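# Push the tube-laden utility cart into the yellow bay

## Task

Move the utility cart so that it is parked in the yellow bay with each of its four wheels fully inside the taped outline, none touching the tape. Its three tubes must still stand upright in the top tray. The robot must not tip over or finish leaning. The cart has to stay in place without the robot holding or pressing it at the end.

## Robot and tools

ROBOT. TidyBot++: a mobile base 0.54 m long, 0.50 m wide and 0.38 m tall on four powered casters, carrying one seven-joint arm with a two-finger gripper. The shoulder sits 0.12 m ahead of the base centre, 0.68 m up. Two cameras: base_camera is fixed on the front of the base and looks forward and down (644x364 images); wrist_camera rides on the hand and looks along it (fisheye, 644x476). Loose objects may occasionally get a brief push from outside.

FRAMES. Base frame: origin on the floor below the base centre, x forward, y left, z up. hand_pose is reported in it; it is the point between the finger pads, with its z axis along the fingers and its y axis the closing direction. The odometry frame is the base frame as it was when the scene began. base_odometry counts wheel rotation only, so slip looks like travel and drift of a few cm and degrees builds up. Heading is positive to the left, -3.142 to 3.142. base_tilt is in degrees, positive when leaning forward or right, with a fixed bias of about 1 degree.

execute_actions. Arguments: actions (a list holding one action or none) and cameras (a list of base_camera, wrist_camera or all; omitted, null or all gives both, [] gives none). An empty actions list just reports state and pictures. One action may contain:
- base: exactly one key. translate_m (metres, forward positive, -2 to 2), strafe_m (metres, left positive, -2 to 2) or rotate_rad (radians, counter-clockwise from above positive, -6.3 to 6.3). These are relative offsets from where the base last reported itself, not places.
- joints: absolute targets by name, radians. joint_1_rad (any angle; positive turns the arm clockwise seen from above, opposite to heading), joint_2_rad shoulder -2.249 to 2.249, joint_3_rad any angle, joint_4_rad elbow -2.579 to 2.579, joint_5_rad any angle, joint_6_rad wrist -2.099 to 2.099, joint_7_rad any angle (hand down: positive is counter-clockwise from above; at 1.57 fingers open left/right). gripper_pos 0 (open, about 85 mm gap) to 1 (closed, squeezing about 100 N per finger). Any-angle joints take the short way, so send steps below half a turn. Done tolerance is ±0.039 for joints 1-4, ±0.056 for 5-7, ±0.03 for the gripper.
- speeds: lower top speeds for this action only: translate_m and strafe_m 0.05 to 0.5 m/s, rotate_rad 0.1 to 1.57 rad/s (defaults are the maxima).
A call is refused, moving nothing, for an unknown key, an out-of-range value, or a base move needing over 8.667 s at its top speed. No action runs past 15 s. Joints or base left out of an action may keep pushing toward their previous target. Arm joints move at up to 1.39 rad/s (1.22 for joints 5-7).

ARM GEOMETRY. Upper arm 0.42 m, forearm 0.31 m, hand 0.31 m. With joint_1_rad 0, joint_3_rad 3.14, joint_5_rad 0 the arm stays in the x-z plane; tilt from vertical (forward positive) is joint_2 for the upper arm, joint_2 - joint_4 for the forearm and joint_2 - joint_4 - joint_6 for the hand. Sum length*sin for forward reach and length*cos for height above the shoulder. The arm starts folded with the hand down, sticking up to 0.08 m past the base front, elbow up to 1.15 m high. A downward-pointing hand reaches at most about 0.94 m up, near the base only. Friction and sag leave the hand 1-2 cm off; to correct, send each joint its last command plus (wanted minus read). Never command a loaded joint to its read angle.

RESULTS. base_status and joint_status: done; off_target (stopped away from target, may still push); contact_stop and time_out (target dropped, holding where stopped); not_followed, with a joint command not followed line and a cause, when self-collision would occur (targets may be retried later); limit_stop_at_motor_heat. A blocked base pushes until timeout and may still say done though short. on_its_own lists what moved uncommanded. motor_effort is percent of maximum, peak of the last action in brackets, with bias and noise. ARM HIT means a hard hit on the base or arm itself. MOTOR HOT warns at 60 °C; OVER-TEMPERATURE FAULT at 75 °C makes the arm sink. A torque fault (joints 1-4 above 104.5 N m, 5-7 above 51.3) freezes the arm and gripper 10 s and skips the rest of the call, while the base keeps going. The pictures line names cameras in image order.

wait: seconds, 0 to 10; nothing new is commanded. zoom_image: camera (base_camera or wrist_camera) and region [x0, y0, x1, y1] in pixels of that camera's latest full image, top-left origin, at most 504x504. read_manual: section, only licences; moves nothing. finished_scene: scene, the number of the current scene; irreversible; it reports whether the goal held and may give a new task.

Calibration: intrinsics and base-frame extrinsics are given per camera, with small errors; the wrist camera pose also inherits joint reading errors.

CAUTIONS. The robot holds its last command while the reply is being written. Catching the arm on something roughly 0.8 m or higher while driving can tip the robot; horizontal force on a raised hand can lift wheels; back away or retract the arm to right it. Push the cart gently at low speed with a low arm or the base, so the tubes do not topple, avoid slamming or very hard pushing, and release and back off before ending so the cart stands on its own inside the tape.

Each tool is called as name(argument=value, ...), one argument or row to a line, values as JSON.

## Session

execute_actions(
  actions=[
    {"joints":{"joint_6_rad":0.3}},
  ],
)

Scene clock: 1.47 s.
base_odometry: x=+0.000 y=+0.000 heading=+0.000 (m, m, rad; odometry frame)
base_tilt: forward=+0.2 right=-0.1 (deg)
base_status: not commanded
joint_positions: joint_1_rad=-0.024 joint_2_rad=-0.400 joint_3_rad=+3.130 joint_4_rad=-2.560 joint_5_rad=-0.017 joint_6_rad=+0.297 joint_7_rad=+1.543 gripper_pos=+0.000
joint_status: all done
motor_effort: joint_1_rad=+0(0) joint_2_rad=-4(4) joint_3_rad=+0(1) joint_4_rad=+17(18) joint_5_rad=+0(0) joint_6_rad=+7(7) joint_7_rad=+0(1) (%)
hand_pose: x=+0.5141 y=+0.0139 z=+0.8050 quat_wxyz=(-0.020, +0.802, -0.004, +0.596) (m; base frame)
pictures: base_camera, wrist_camera
camera_calibration (this result's frames):
wrist_camera: T_world_to_cam=[[0.00117497, -0.999938, 0.01109, 0.00120662], [-0.268773, -0.0109977, -0.963141, 0.973219], [0.963203, -0.00184903, -0.268769, -0.144278], [0, 0, 0, 1]] pos_world=[0.400543, 0.0116429, 0.898556]
Images, in order (width x height): base_camera 644x364, wrist_camera 644x476.

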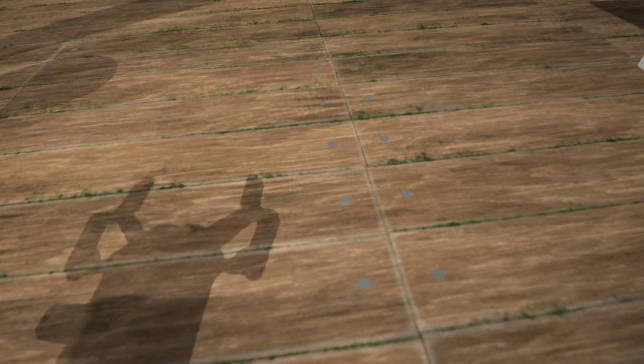

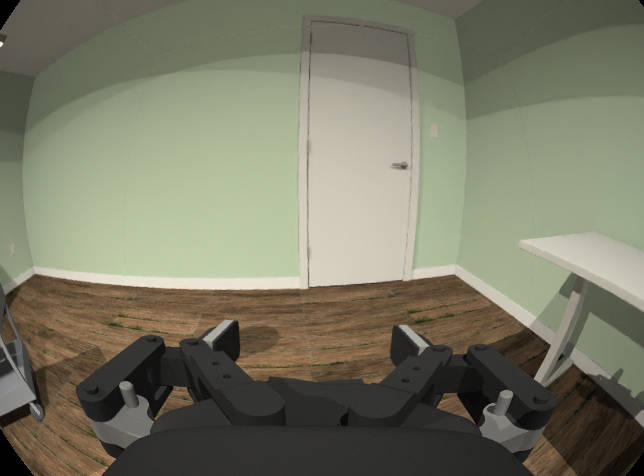

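execute_actions(
  actions=[
    {"base":{"rotate_rad":1.57},"joints":{"joint_6_rad":-0.3}},
  ],
)

Scene clock: 5.20 s.
base_odometry: x=+0.000 y=+0.000 heading=+1.570 (m, m, rad; odometry frame)
base_tilt: forward=+0.2 right=-0.1 (deg)
base_status: done
joint_positions: joint_1_rad=-0.024 joint_2_rad=-0.400 joint_3_rad=+3.130 joint_4_rad=-2.560 joint_5_rad=-0.017 joint_6_rad=-0.296 joint_7_rad=+1.543 gripper_pos=+0.000
joint_status: all done
motor_effort: joint_1_rad=-1(1) joint_2_rad=-3(4) joint_3_rad=+1(1) joint_4_rad=+16(18) joint_5_rad=+0(0) joint_6_rad=+6(8) joint_7_rad=+1(0) (%)
hand_pose: x=+0.4135 y=+0.0129 z=+0.6541 quat_wxyz=(-0.014, +0.942, -0.003, +0.337) (m; base frame)
pictures: base_camera, wrist_camera
camera_calibration (this result's frames):
wrist_camera: T_world_to_cam=[[0.0169094, -0.999644, 0.0206401, -0.0107399], [-0.76014, -0.0262629, -0.649228, 0.79883], [0.649539, -0.00471131, -0.760314, 0.36332], [0, 0, 0, 1]] pos_world=[0.371414, 0.0119553, 0.795082]
Images, in order (width x height): base_camera 644x364, wrist_camera 644x476.

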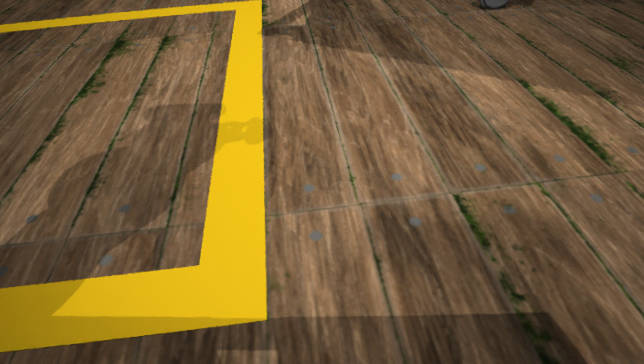

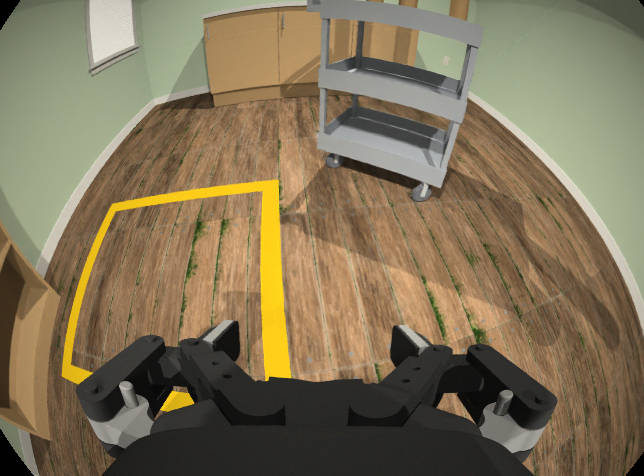

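execute_actions(
  actions=[
    {"base":{"rotate_rad":-0.49},"joints":{"joint_2_rad":0.0,"joint_4_rad":-1.6,"joint_6_rad":-0.9,"joint_7_rad":0}},
  ],
  cameras=[],
)

execute_actions(
  actions=[
    {"base":{"strafe_m":0.45}},
  ],
  cameras=[],
)

execute_actions(
  actions=[
    {"base":{"translate_m":0.3},"joints":{"joint_6_rad":-0.4}},
  ],
)

Scene clock: 19.40 s.
base_odometry: x=+0.000 y=+0.000 heading=+1.081 (m, m, rad; odometry frame)
base_tilt: forward=+0.2 right=-0.1 (deg)
base_status: done
joint_positions: joint_1_rad=-0.024 joint_2_rad=-0.020 joint_3_rad=+3.130 joint_4_rad=-1.618 joint_5_rad=-0.017 joint_6_rad=-0.873 joint_7_rad=+0.035 gripper_pos=+0.000
joint_status: all done
motor_effort: joint_1_rad=+0(1) joint_2_rad=-17(17) joint_3_rad=+0(1) joint_4_rad=+18(20) joint_5_rad=+1(0) joint_6_rad=+5(5) joint_7_rad=+0(0) (%)
hand_pose: x=+0.6177 y=+0.0232 z=+0.8505 quat_wxyz=(-0.239, +0.689, -0.646, +0.227) (m; base frame)
pictures: none
No camera images: the call's "cameras" was empty. Leave "cameras" out to get every camera's image.

Scene clock: 21.67 s.
base_odometry: x=-0.397 y=+0.212 heading=+1.081 (m, m, rad; odometry frame)
base_tilt: forward=+0.2 right=-0.1 (deg)
base_status: done
joint_positions: joint_1_rad=-0.025 joint_2_rad=-0.020 joint_3_rad=+3.129 joint_4_rad=-1.618 joint_5_rad=-0.017 joint_6_rad=-0.873 joint_7_rad=+0.035 gripper_pos=+0.000
joint_status: not commanded
motor_effort: joint_1_rad=-1(2) joint_2_rad=-17(18) joint_3_rad=+0(3) joint_4_rad=+19(19) joint_5_rad=+0(1) joint_6_rad=+4(5) joint_7_rad=+0(1) (%)
hand_pose: x=+0.6176 y=+0.0241 z=+0.8505 quat_wxyz=(-0.239, +0.689, -0.645, +0.227) (m; base frame)
pictures: none
No camera images: the call's "cameras" was empty. Leave "cameras" out to get every camera's image.

Scene clock: 23.60 s.
base_odometry: x=-0.256 y=+0.477 heading=+1.081 (m, m, rad; odometry frame)
base_tilt: forward=+0.2 right=-0.1 (deg)
base_status: done
joint_positions: joint_1_rad=-0.025 joint_2_rad=-0.004 joint_3_rad=+3.129 joint_4_rad=-1.610 joint_5_rad=-0.017 joint_6_rad=-0.404 joint_7_rad=+0.035 gripper_pos=+0.000
joint_status: all done
motor_effort: joint_1_rad=+0(1) joint_2_rad=-19(22) joint_3_rad=+0(1) joint_4_rad=+20(21) joint_5_rad=+0(1) joint_6_rad=+7(7) joint_7_rad=+0(1) (%)
hand_pose: x=+0.7125 y=+0.0256 z=+0.9593 quat_wxyz=(-0.385, +0.615, -0.579, +0.374) (m; base frame)
pictures: base_camera, wrist_camera
camera_calibration (this result's frames):
wrist_camera: T_world_to_cam=[[-0.447166, -0.076845, -0.891144, 1.17226], [-0.0512675, 0.996867, -0.0602362, 0.128342], [0.89298, 0.0187511, -0.449705, -0.0707758], [0, 0, 0, 1]] pos_world=[0.593976, -0.0365301, 1.02056]
Images, in order (width x height): base_camera 644x364, wrist_camera 644x476.

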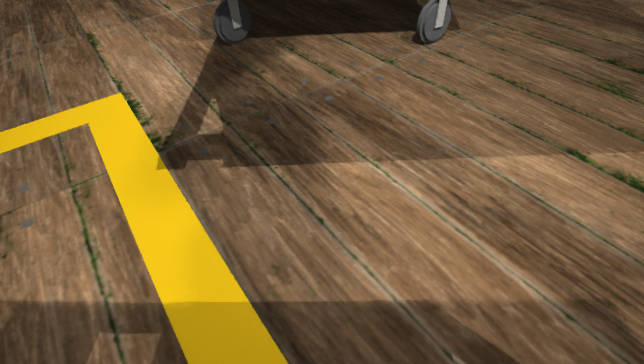

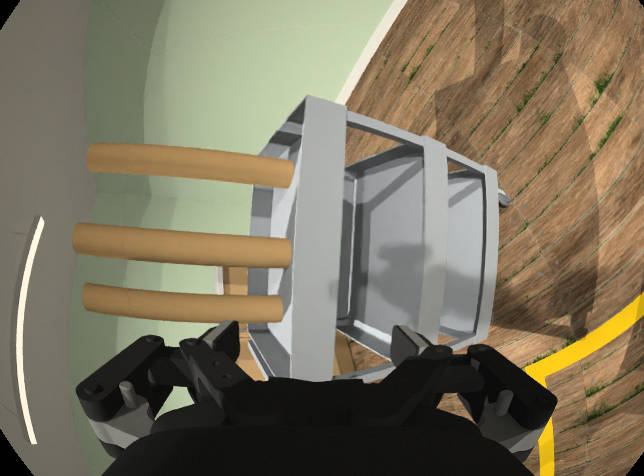

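execute_actions(
  actions=[
    {"base":{"strafe_m":0.25},"joints":{"joint_4_rad":-2.3,"joint_7_rad":1.57}},
  ],
  cameras=[],
)

execute_actions(
  actions=[
    {"joints":{"joint_2_rad":0.9,"joint_4_rad":-1.9,"joint_6_rad":1.23}},
  ],
)

Scene clock: 32.90 s.
base_odometry: x=-0.477 y=+0.595 heading=+1.081 (m, m, rad; odometry frame)
base_tilt: forward=+0.2 right=-0.1 (deg)
base_status: done
joint_positions: joint_1_rad=-0.026 joint_2_rad=-0.004 joint_3_rad=+3.129 joint_4_rad=-2.285 joint_5_rad=-0.017 joint_6_rad=-0.404 joint_7_rad=+1.537 gripper_pos=+0.000
joint_status: all done
motor_effort: joint_1_rad=+0(2) joint_2_rad=-13(19) joint_3_rad=+0(2) joint_4_rad=+14(20) joint_5_rad=+0(1) joint_6_rad=+3(7) joint_7_rad=+1(1) (%)
hand_pose: x=+0.4924 y=+0.0179 z=+0.6183 quat_wxyz=(-0.013, +0.974, -0.005, +0.226) (m; base frame)
pictures: none
No camera images: the call's "cameras" was empty. Leave "cameras" out to get every camera's image.

Scene clock: 35.20 s.
base_odometry: x=-0.477 y=+0.595 heading=+1.081 (m, m, rad; odometry frame)
base_tilt: forward=+0.2 right=-0.1 (deg)
base_status: not commanded
joint_positions: joint_1_rad=-0.026 joint_2_rad=+0.887 joint_3_rad=+3.129 joint_4_rad=-1.921 joint_5_rad=-0.017 joint_6_rad=+1.206 joint_7_rad=+1.537 gripper_pos=+0.000
joint_status: all done
motor_effort: joint_1_rad=+0(1) joint_2_rad=-36(37) joint_3_rad=-1(0) joint_4_rad=+10(14) joint_5_rad=+1(0) joint_6_rad=+8(8) joint_7_rad=+0(0) (%)
hand_pose: x=+0.8588 y=+0.0218 z=+0.6408 quat_wxyz=(-0.023, +0.718, -0.011, +0.695) (m; base frame)
pictures: base_camera, wrist_camera
camera_calibration (this result's frames):
wrist_camera: T_world_to_cam=[[-0.0109278, -0.999913, -0.00733229, 0.0326621], [-0.0121851, 0.00746534, -0.999898, 0.710597], [0.999866, -0.0108373, -0.0122656, -0.716082], [0, 0, 0, 1]] pos_world=[0.725001, 0.019594, 0.701981]
Images, in order (width x height): base_camera 644x364, wrist_camera 644x476.

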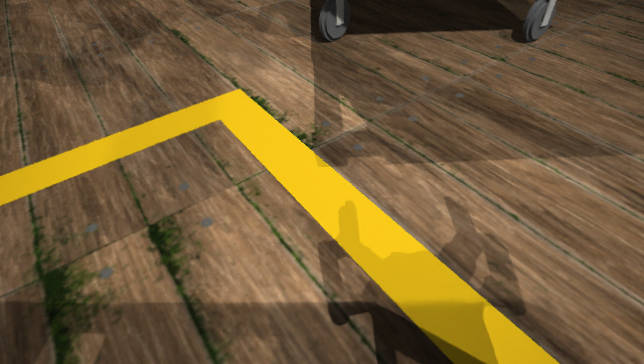

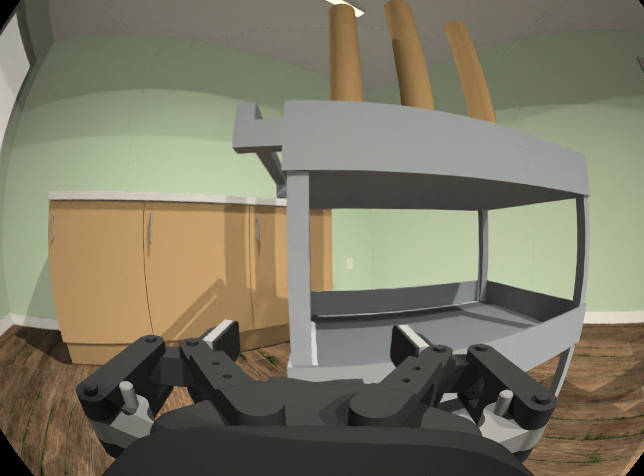

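execute_actions(
  actions=[
    {"base":{"translate_m":0.13},"joints":{"joint_1_rad":-0.06},"speeds":{"translate_m":0.1}},
  ],
)

Scene clock: 48.80 s.
base_odometry: x=-0.415 y=+0.710 heading=+1.081 (m, m, rad; odometry frame)
base_tilt: forward=+0.2 right=-0.1 (deg)
base_status: done
joint_positions: joint_1_rad=-0.053 joint_2_rad=+0.887 joint_3_rad=+3.129 joint_4_rad=-1.915 joint_5_rad=-0.017 joint_6_rad=+1.206 joint_7_rad=+1.537 gripper_pos=+0.000
joint_status: all done
motor_effort: joint_1_rad=+0(3) joint_2_rad=-36(38) joint_3_rad=-1(2) joint_4_rad=+10(12) joint_5_rad=+0(1) joint_6_rad=+7(8) joint_7_rad=+1(0) (%)
hand_pose: x=+0.8597 y=+0.0415 z=+0.6432 quat_wxyz=(-0.033, +0.716, -0.002, +0.697) (m; base frame)
pictures: base_camera, wrist_camera
camera_calibration (this result's frames):
wrist_camera: T_world_to_cam=[[0.0155736, -0.99985, -0.00759091, 0.0297556], [-0.0064014, 0.00749198, -0.999951, 0.707888], [0.999858, 0.0156215, -0.00628376, -0.721612], [0, 0, 0, 1]] pos_world=[0.725578, 0.0357203, 0.703545]
Images, in order (width x height): base_camera 644x364, wrist_camera 644x476.

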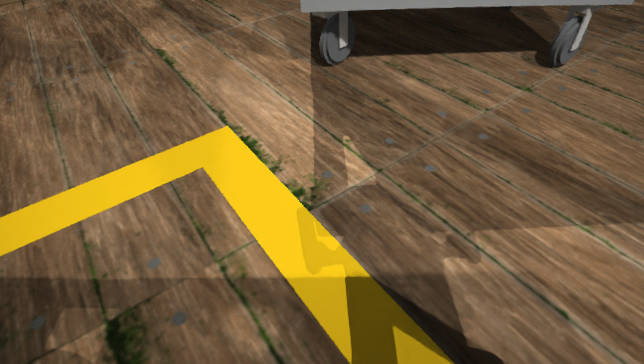

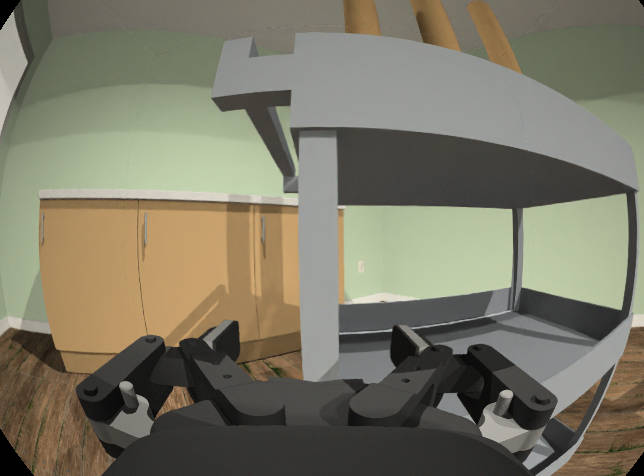

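execute_actions(
  actions=[
    {"base":{"translate_m":0.055},"speeds":{"translate_m":0.1}},
  ],
  cameras=[],
)

execute_actions(
  actions=[
    {"joints":{"gripper_pos":1}},
  ],
  cameras=[],
)

execute_actions(
  actions=[
    {"base":{"translate_m":-0.5},"speeds":{"translate_m":0.1}},
  ],
)

execute_actions(
  actions=[
    {"base":{"rotate_rad":0.8},"speeds":{"rotate_rad":0.11}},
  ],
)

Scene clock: 55.43 s.
base_odometry: x=-0.390 y=+0.758 heading=+1.081 (m, m, rad; odometry frame)
base_tilt: forward=+0.2 right=-0.1 (deg)
base_status: done
joint_positions: joint_1_rad=-0.053 joint_2_rad=+0.887 joint_3_rad=+3.129 joint_4_rad=-1.913 joint_5_rad=-0.017 joint_6_rad=+1.206 joint_7_rad=+1.537 gripper_pos=+0.000
joint_status: not commanded
motor_effort: joint_1_rad=+0(1) joint_2_rad=-36(37) joint_3_rad=-1(1) joint_4_rad=+10(11) joint_5_rad=+0(1) joint_6_rad=+7(8) joint_7_rad=+0(0) (%)
hand_pose: x=+0.8604 y=+0.0415 z=+0.6441 quat_wxyz=(-0.033, +0.715, -0.002, +0.698) (m; base frame)
pictures: none
No camera images: the call's "cameras" was empty. Leave "cameras" out to get every camera's image.

Scene clock: 56.53 s.
base_odometry: x=-0.390 y=+0.758 heading=+1.081 (m, m, rad; odometry frame)
base_tilt: forward=+0.2 right=-0.1 (deg)
base_status: not commanded
joint_positions: joint_1_rad=-0.052 joint_2_rad=+0.887 joint_3_rad=+3.130 joint_4_rad=-1.913 joint_5_rad=-0.018 joint_6_rad=+1.206 joint_7_rad=+1.548 gripper_pos=+0.737
joint_status: gripper_pos off_target (ended at +0.737, target +1.000)
motor_effort: joint_1_rad=+0(3) joint_2_rad=-36(36) joint_3_rad=-2(3) joint_4_rad=+11(11) joint_5_rad=+0(1) joint_6_rad=+8(8) joint_7_rad=-1(3) (%)
hand_pose: x=+0.8604 y=+0.0409 z=+0.6442 quat_wxyz=(-0.028, +0.715, +0.002, +0.698) (m; base frame)
pictures: none
No camera images: the call's "cameras" was empty. Leave "cameras" out to get every camera's image.

Scene clock: 62.13 s.
base_odometry: x=-0.625 y=+0.317 heading=+1.081 (m, m, rad; odometry frame)
base_tilt: forward=+0.2 right=-0.1 (deg)
base_status: done
joint_positions: joint_1_rad=-0.078 joint_2_rad=+0.898 joint_3_rad=+3.128 joint_4_rad=-1.896 joint_5_rad=+0.008 joint_6_rad=+1.208 joint_7_rad=+1.548 gripper_pos=+0.738
joint_status: not commanded
motor_effort: joint_1_rad=+4(6) joint_2_rad=-37(40) joint_3_rad=+2(4) joint_4_rad=+11(13) joint_5_rad=-3(7) joint_6_rad=+8(12) joint_7_rad=-1(2) (%)
hand_pose: x=+0.8632 y=+0.0681 z=+0.6441 quat_wxyz=(-0.043, +0.712, +0.023, +0.700) (m; base frame)
pictures: base_camera, wrist_camera
camera_calibration (this result's frames):
wrist_camera: T_world_to_cam=[[0.0650892, -0.997814, 0.0114464, 0.00122676], [0.0058042, -0.011092, -0.999922, 0.699353], [0.997863, 0.0651506, 0.00506954, -0.734468], [0, 0, 0, 1]] pos_world=[0.728759, 0.0568323, 0.703007]
Images, in order (width x height): base_camera 644x364, wrist_camera 644x476.

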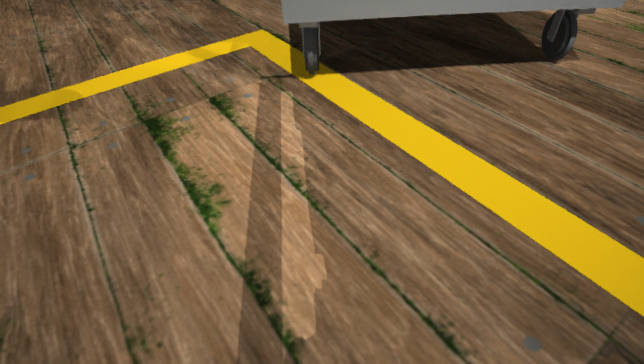

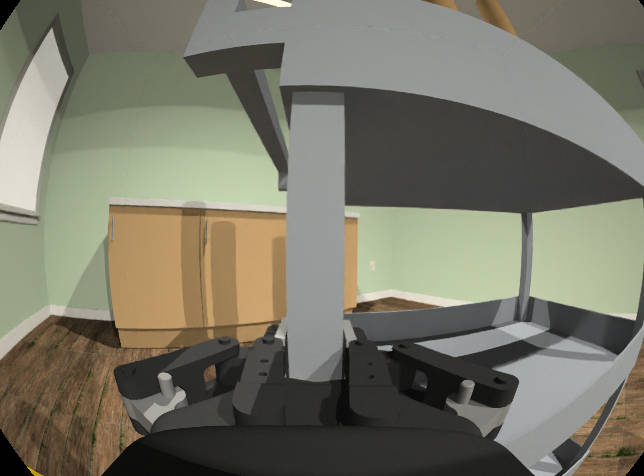

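Scene clock: 70.23 s.
base_odometry: x=-0.625 y=+0.317 heading=+1.880 (m, m, rad; odometry frame)
base_tilt: forward=+0.2 right=-0.1 (deg)
base_status: done
joint_positions: joint_1_rad=-0.027 joint_2_rad=+0.898 joint_3_rad=+3.164 joint_4_rad=-1.897 joint_5_rad=-0.067 joint_6_rad=+1.208 joint_7_rad=+1.548 gripper_pos=+0.738
joint_status: not commanded
motor_effort: joint_1_rad=-4(15) joint_2_rad=-34(38) joint_3_rad=-3(11) joint_4_rad=+9(14) joint_5_rad=+5(14) joint_6_rad=+7(8) joint_7_rad=-1(2) (%)
hand_pose: x=+0.8659 y=-0.0092 z=+0.6437 quat_wxyz=(+0.008, +0.712, -0.028, +0.702) (m; base frame)
pictures: base_camera, wrist_camera
camera_calibration (this result's frames):
wrist_camera: T_world_to_cam=[[-0.0784822, -0.996823, 0.0135602, 0.0469189], [0.00403794, -0.0139199, -0.999895, 0.699562], [0.996907, -0.0784192, 0.00511758, -0.732671], [0, 0, 0, 1]] pos_world=[0.731263, -0.000947836, 0.702601]
Images, in order (width x height): base_camera 644x364, wrist_camera 644x476.

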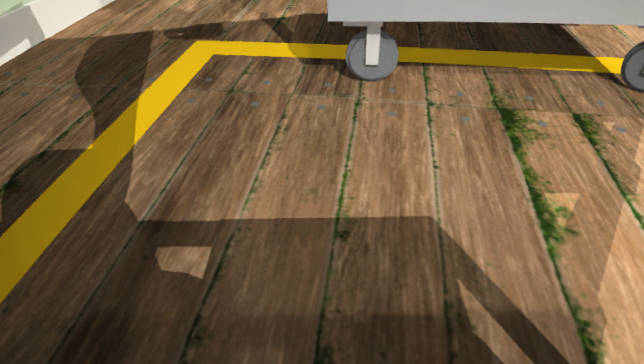

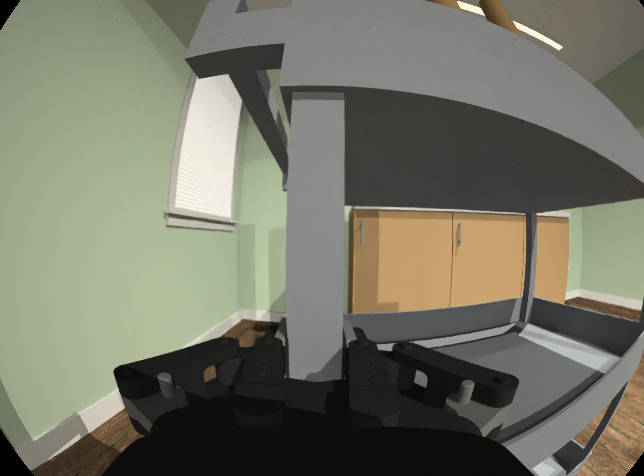

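execute_actions(
  actions=[
    {"base":{"translate_m":-0.5},"speeds":{"translate_m":0.12}},
  ],
  cameras=["base_camera"],
)

execute_actions(
  actions=[
    {"base":{"rotate_rad":0.18},"speeds":{"rotate_rad":0.11}},
  ],
  cameras=[],
)

execute_actions(
  actions=[
    {"joints":{"gripper_pos":0}},
  ],
  cameras=[],
)

execute_actions(
  actions=[
    {"base":{"translate_m":-0.12}},
  ],
  cameras=[],
)

execute_actions(
  actions=[
    {"base":{"rotate_rad":-0.35},"joints":{"joint_6_rad":0.5}},
  ],
)

Scene clock: 79.30 s.
base_odometry: x=-0.473 y=-0.160 heading=+1.880 (m, m, rad; odometry frame)
base_tilt: forward=+0.2 right=-0.1 (deg)
base_status: done
joint_positions: joint_1_rad=-0.094 joint_2_rad=+0.898 joint_3_rad=+3.121 joint_4_rad=-1.897 joint_5_rad=+0.029 joint_6_rad=+1.211 joint_7_rad=+1.549 gripper_pos=+0.738
joint_status: not commanded
motor_effort: joint_1_rad=+5(9) joint_2_rad=-35(40) joint_3_rad=+2(6) joint_4_rad=+10(14) joint_5_rad=-5(11) joint_6_rad=+8(11) joint_7_rad=-2(3) (%)
hand_pose: x=+0.8603 y=+0.0903 z=+0.6440 quat_wxyz=(-0.057, +0.711, +0.038, +0.700) (m; base frame)
pictures: base_camera
Images, in order (width x height): base_camera 644x364.

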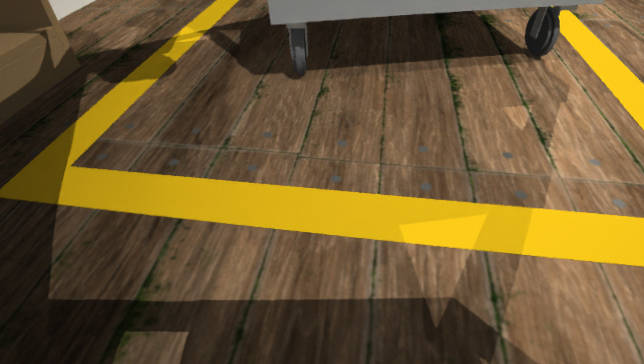

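Scene clock: 81.40 s.
base_odometry: x=-0.473 y=-0.160 heading=+2.059 (m, m, rad; odometry frame)
base_tilt: forward=+0.2 right=-0.1 (deg)
base_status: done
joint_positions: joint_1_rad=-0.013 joint_2_rad=+0.898 joint_3_rad=+3.161 joint_4_rad=-1.897 joint_5_rad=-0.054 joint_6_rad=+1.211 joint_7_rad=+1.549 gripper_pos=+0.738
joint_status: not commanded
motor_effort: joint_1_rad=-9(13) joint_2_rad=-35(35) joint_3_rad=-6(10) joint_4_rad=+10(12) joint_5_rad=+7(9) joint_6_rad=+7(8) joint_7_rad=-1(2) (%)
hand_pose: x=+0.8658 y=-0.0141 z=+0.6438 quat_wxyz=(+0.009, +0.711, -0.027, +0.702) (m; base frame)
pictures: none
No camera images: the call's "cameras" was empty. Leave "cameras" out to get every camera's image.

Scene clock: 82.50 s.
base_odometry: x=-0.473 y=-0.160 heading=+2.059 (m, m, rad; odometry frame)
base_tilt: forward=+0.2 right=-0.1 (deg)
base_status: not commanded
joint_positions: joint_1_rad=-0.042 joint_2_rad=+0.898 joint_3_rad=+3.151 joint_4_rad=-1.897 joint_5_rad=-0.046 joint_6_rad=+1.211 joint_7_rad=+1.549 gripper_pos=+0.000
joint_status: all done
motor_effort: joint_1_rad=-2(8) joint_2_rad=-36(38) joint_3_rad=-1(7) joint_4_rad=+9(11) joint_5_rad=+2(6) joint_6_rad=+7(8) joint_7_rad=+0(1) (%)
hand_pose: x=+0.8657 y=+0.0148 z=+0.6438 quat_wxyz=(-0.008, +0.712, -0.013, +0.702) (m; base frame)
pictures: none
No camera images: the call's "cameras" was empty. Leave "cameras" out to get every camera's image.

Scene clock: 83.83 s.
base_odometry: x=-0.416 y=-0.266 heading=+2.060 (m, m, rad; odometry frame)
base_tilt: forward=+0.2 right=-0.1 (deg)
base_status: done
joint_positions: joint_1_rad=-0.049 joint_2_rad=+0.899 joint_3_rad=+3.147 joint_4_rad=-1.898 joint_5_rad=-0.041 joint_6_rad=+1.212 joint_7_rad=+1.549 gripper_pos=+0.000
joint_status: not commanded
motor_effort: joint_1_rad=+0(3) joint_2_rad=-36(40) joint_3_rad=-1(3) joint_4_rad=+10(11) joint_5_rad=+1(1) joint_6_rad=+8(9) joint_7_rad=+0(0) (%)
hand_pose: x=+0.8654 y=+0.0234 z=+0.6436 quat_wxyz=(-0.014, +0.712, -0.009, +0.702) (m; base frame)
pictures: none
No camera images: the call's "cameras" was empty. Leave "cameras" out to get every camera's image.

Scene clock: 85.37 s.
base_odometry: x=-0.416 y=-0.266 heading=+1.710 (m, m, rad; odometry frame)
base_tilt: forward=+0.2 right=-0.1 (deg)
base_status: done
joint_positions: joint_1_rad=-0.055 joint_2_rad=+0.899 joint_3_rad=+3.139 joint_4_rad=-1.899 joint_5_rad=-0.034 joint_6_rad=+0.504 joint_7_rad=+1.549 gripper_pos=+0.000
joint_status: all done
motor_effort: joint_1_rad=-1(6) joint_2_rad=-35(37) joint_3_rad=+0(5) joint_4_rad=+9(11) joint_5_rad=+0(1) joint_6_rad=+6(7) joint_7_rad=+0(0) (%)
hand_pose: x=+0.7868 y=+0.0342 z=+0.4418 quat_wxyz=(-0.015, +0.911, -0.002, +0.411) (m; base frame)
pictures: base_camera, wrist_camera
camera_calibration (this result's frames):
wrist_camera: T_world_to_cam=[[0.0153371, -0.999676, 0.0203045, 0.00994516], [-0.646209, -0.0254062, -0.762738, 0.905851], [0.763007, -0.00142272, -0.646389, -0.180187], [0, 0, 0, 1]] pos_world=[0.7227, 0.0326998, 0.574254]
Images, in order (width x height): base_camera 644x364, wrist_camera 644x476.

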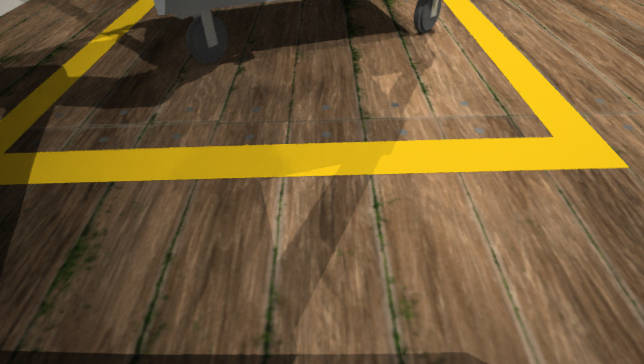

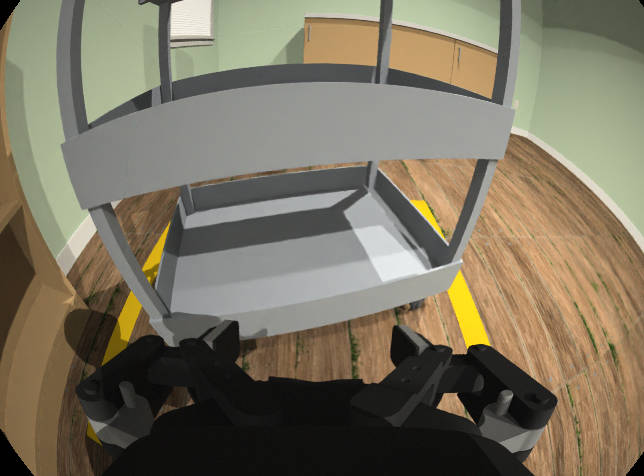

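execute_actions(
  actions=[
    {"base":{"strafe_m":-0.46},"joints":{"joint_6_rad":1.23,"joint_1_rad":-0.2}},
  ],
  cameras=[],
)

execute_actions(
  actions=[
    {"base":{"translate_m":0.18}},
  ],
)

Scene clock: 90.47 s.
base_odometry: x=+0.039 y=-0.202 heading=+1.710 (m, m, rad; odometry frame)
base_tilt: forward=+0.2 right=-0.1 (deg)
base_status: done
joint_positions: joint_1_rad=-0.192 joint_2_rad=+0.899 joint_3_rad=+3.137 joint_4_rad=-1.899 joint_5_rad=-0.034 joint_6_rad=+1.224 joint_7_rad=+1.549 gripper_pos=+0.000
joint_status: all done
motor_effort: joint_1_rad=+0(3) joint_2_rad=-36(37) joint_3_rad=-1(2) joint_4_rad=+10(11) joint_5_rad=+0(1) joint_6_rad=+8(9) joint_7_rad=+0(0) (%)
hand_pose: x=+0.8529 y=+0.1366 z=+0.6470 quat_wxyz=(-0.071, +0.707, +0.045, +0.703) (m; base frame)
pictures: none
No camera images: the call's "cameras" was empty. Leave "cameras" out to get every camera's image.

Scene clock: 92.03 s.
base_odometry: x=+0.015 y=-0.024 heading=+1.709 (m, m, rad; odometry frame)
base_tilt: forward=+0.2 right=-0.1 (deg)
base_status: done
joint_positions: joint_1_rad=-0.192 joint_2_rad=+0.899 joint_3_rad=+3.137 joint_4_rad=-1.899 joint_5_rad=-0.034 joint_6_rad=+1.224 joint_7_rad=+1.549 gripper_pos=+0.000
joint_status: not commanded
motor_effort: joint_1_rad=+0(1) joint_2_rad=-36(39) joint_3_rad=-1(1) joint_4_rad=+10(12) joint_5_rad=+1(1) joint_6_rad=+8(10) joint_7_rad=+0(0) (%)
hand_pose: x=+0.8529 y=+0.1366 z=+0.6470 quat_wxyz=(-0.071, +0.707, +0.045, +0.703) (m; base frame)
pictures: base_camera, wrist_camera
camera_calibration (this result's frames):
wrist_camera: T_world_to_cam=[[0.134207, -0.990945, 0.00415767, 0.0150301], [0.0173551, -0.00184456, -0.999848, 0.691874], [0.990801, 0.134258, 0.0169504, -0.739801], [0, 0, 0, 1]] pos_world=[0.718972, 0.115495, 0.704246]
Images, in order (width x height): base_camera 644x364, wrist_camera 644x476.

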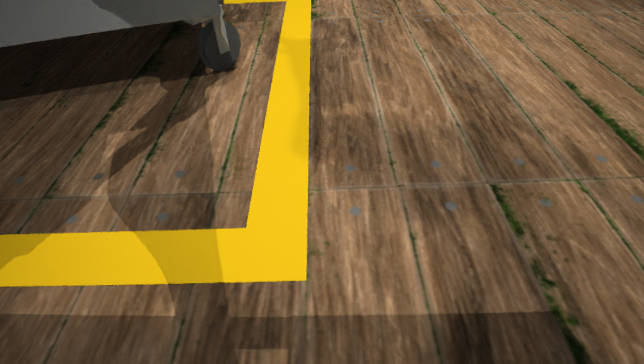

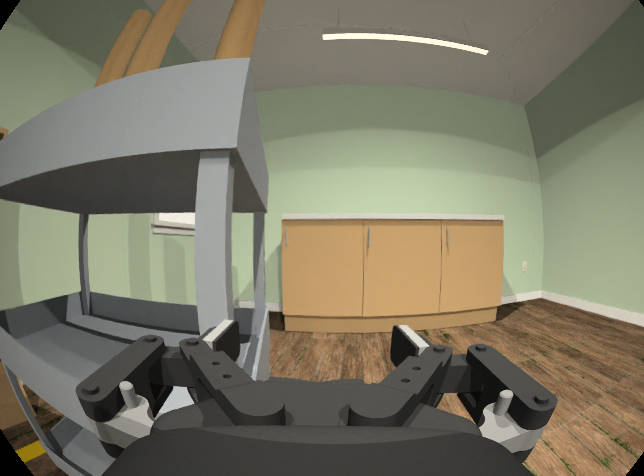

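Wheel at x≈0.94, far tape ≈1.42: enough margin.

finished_scene(
  scene=1,
)

The scene is finished: the task was done.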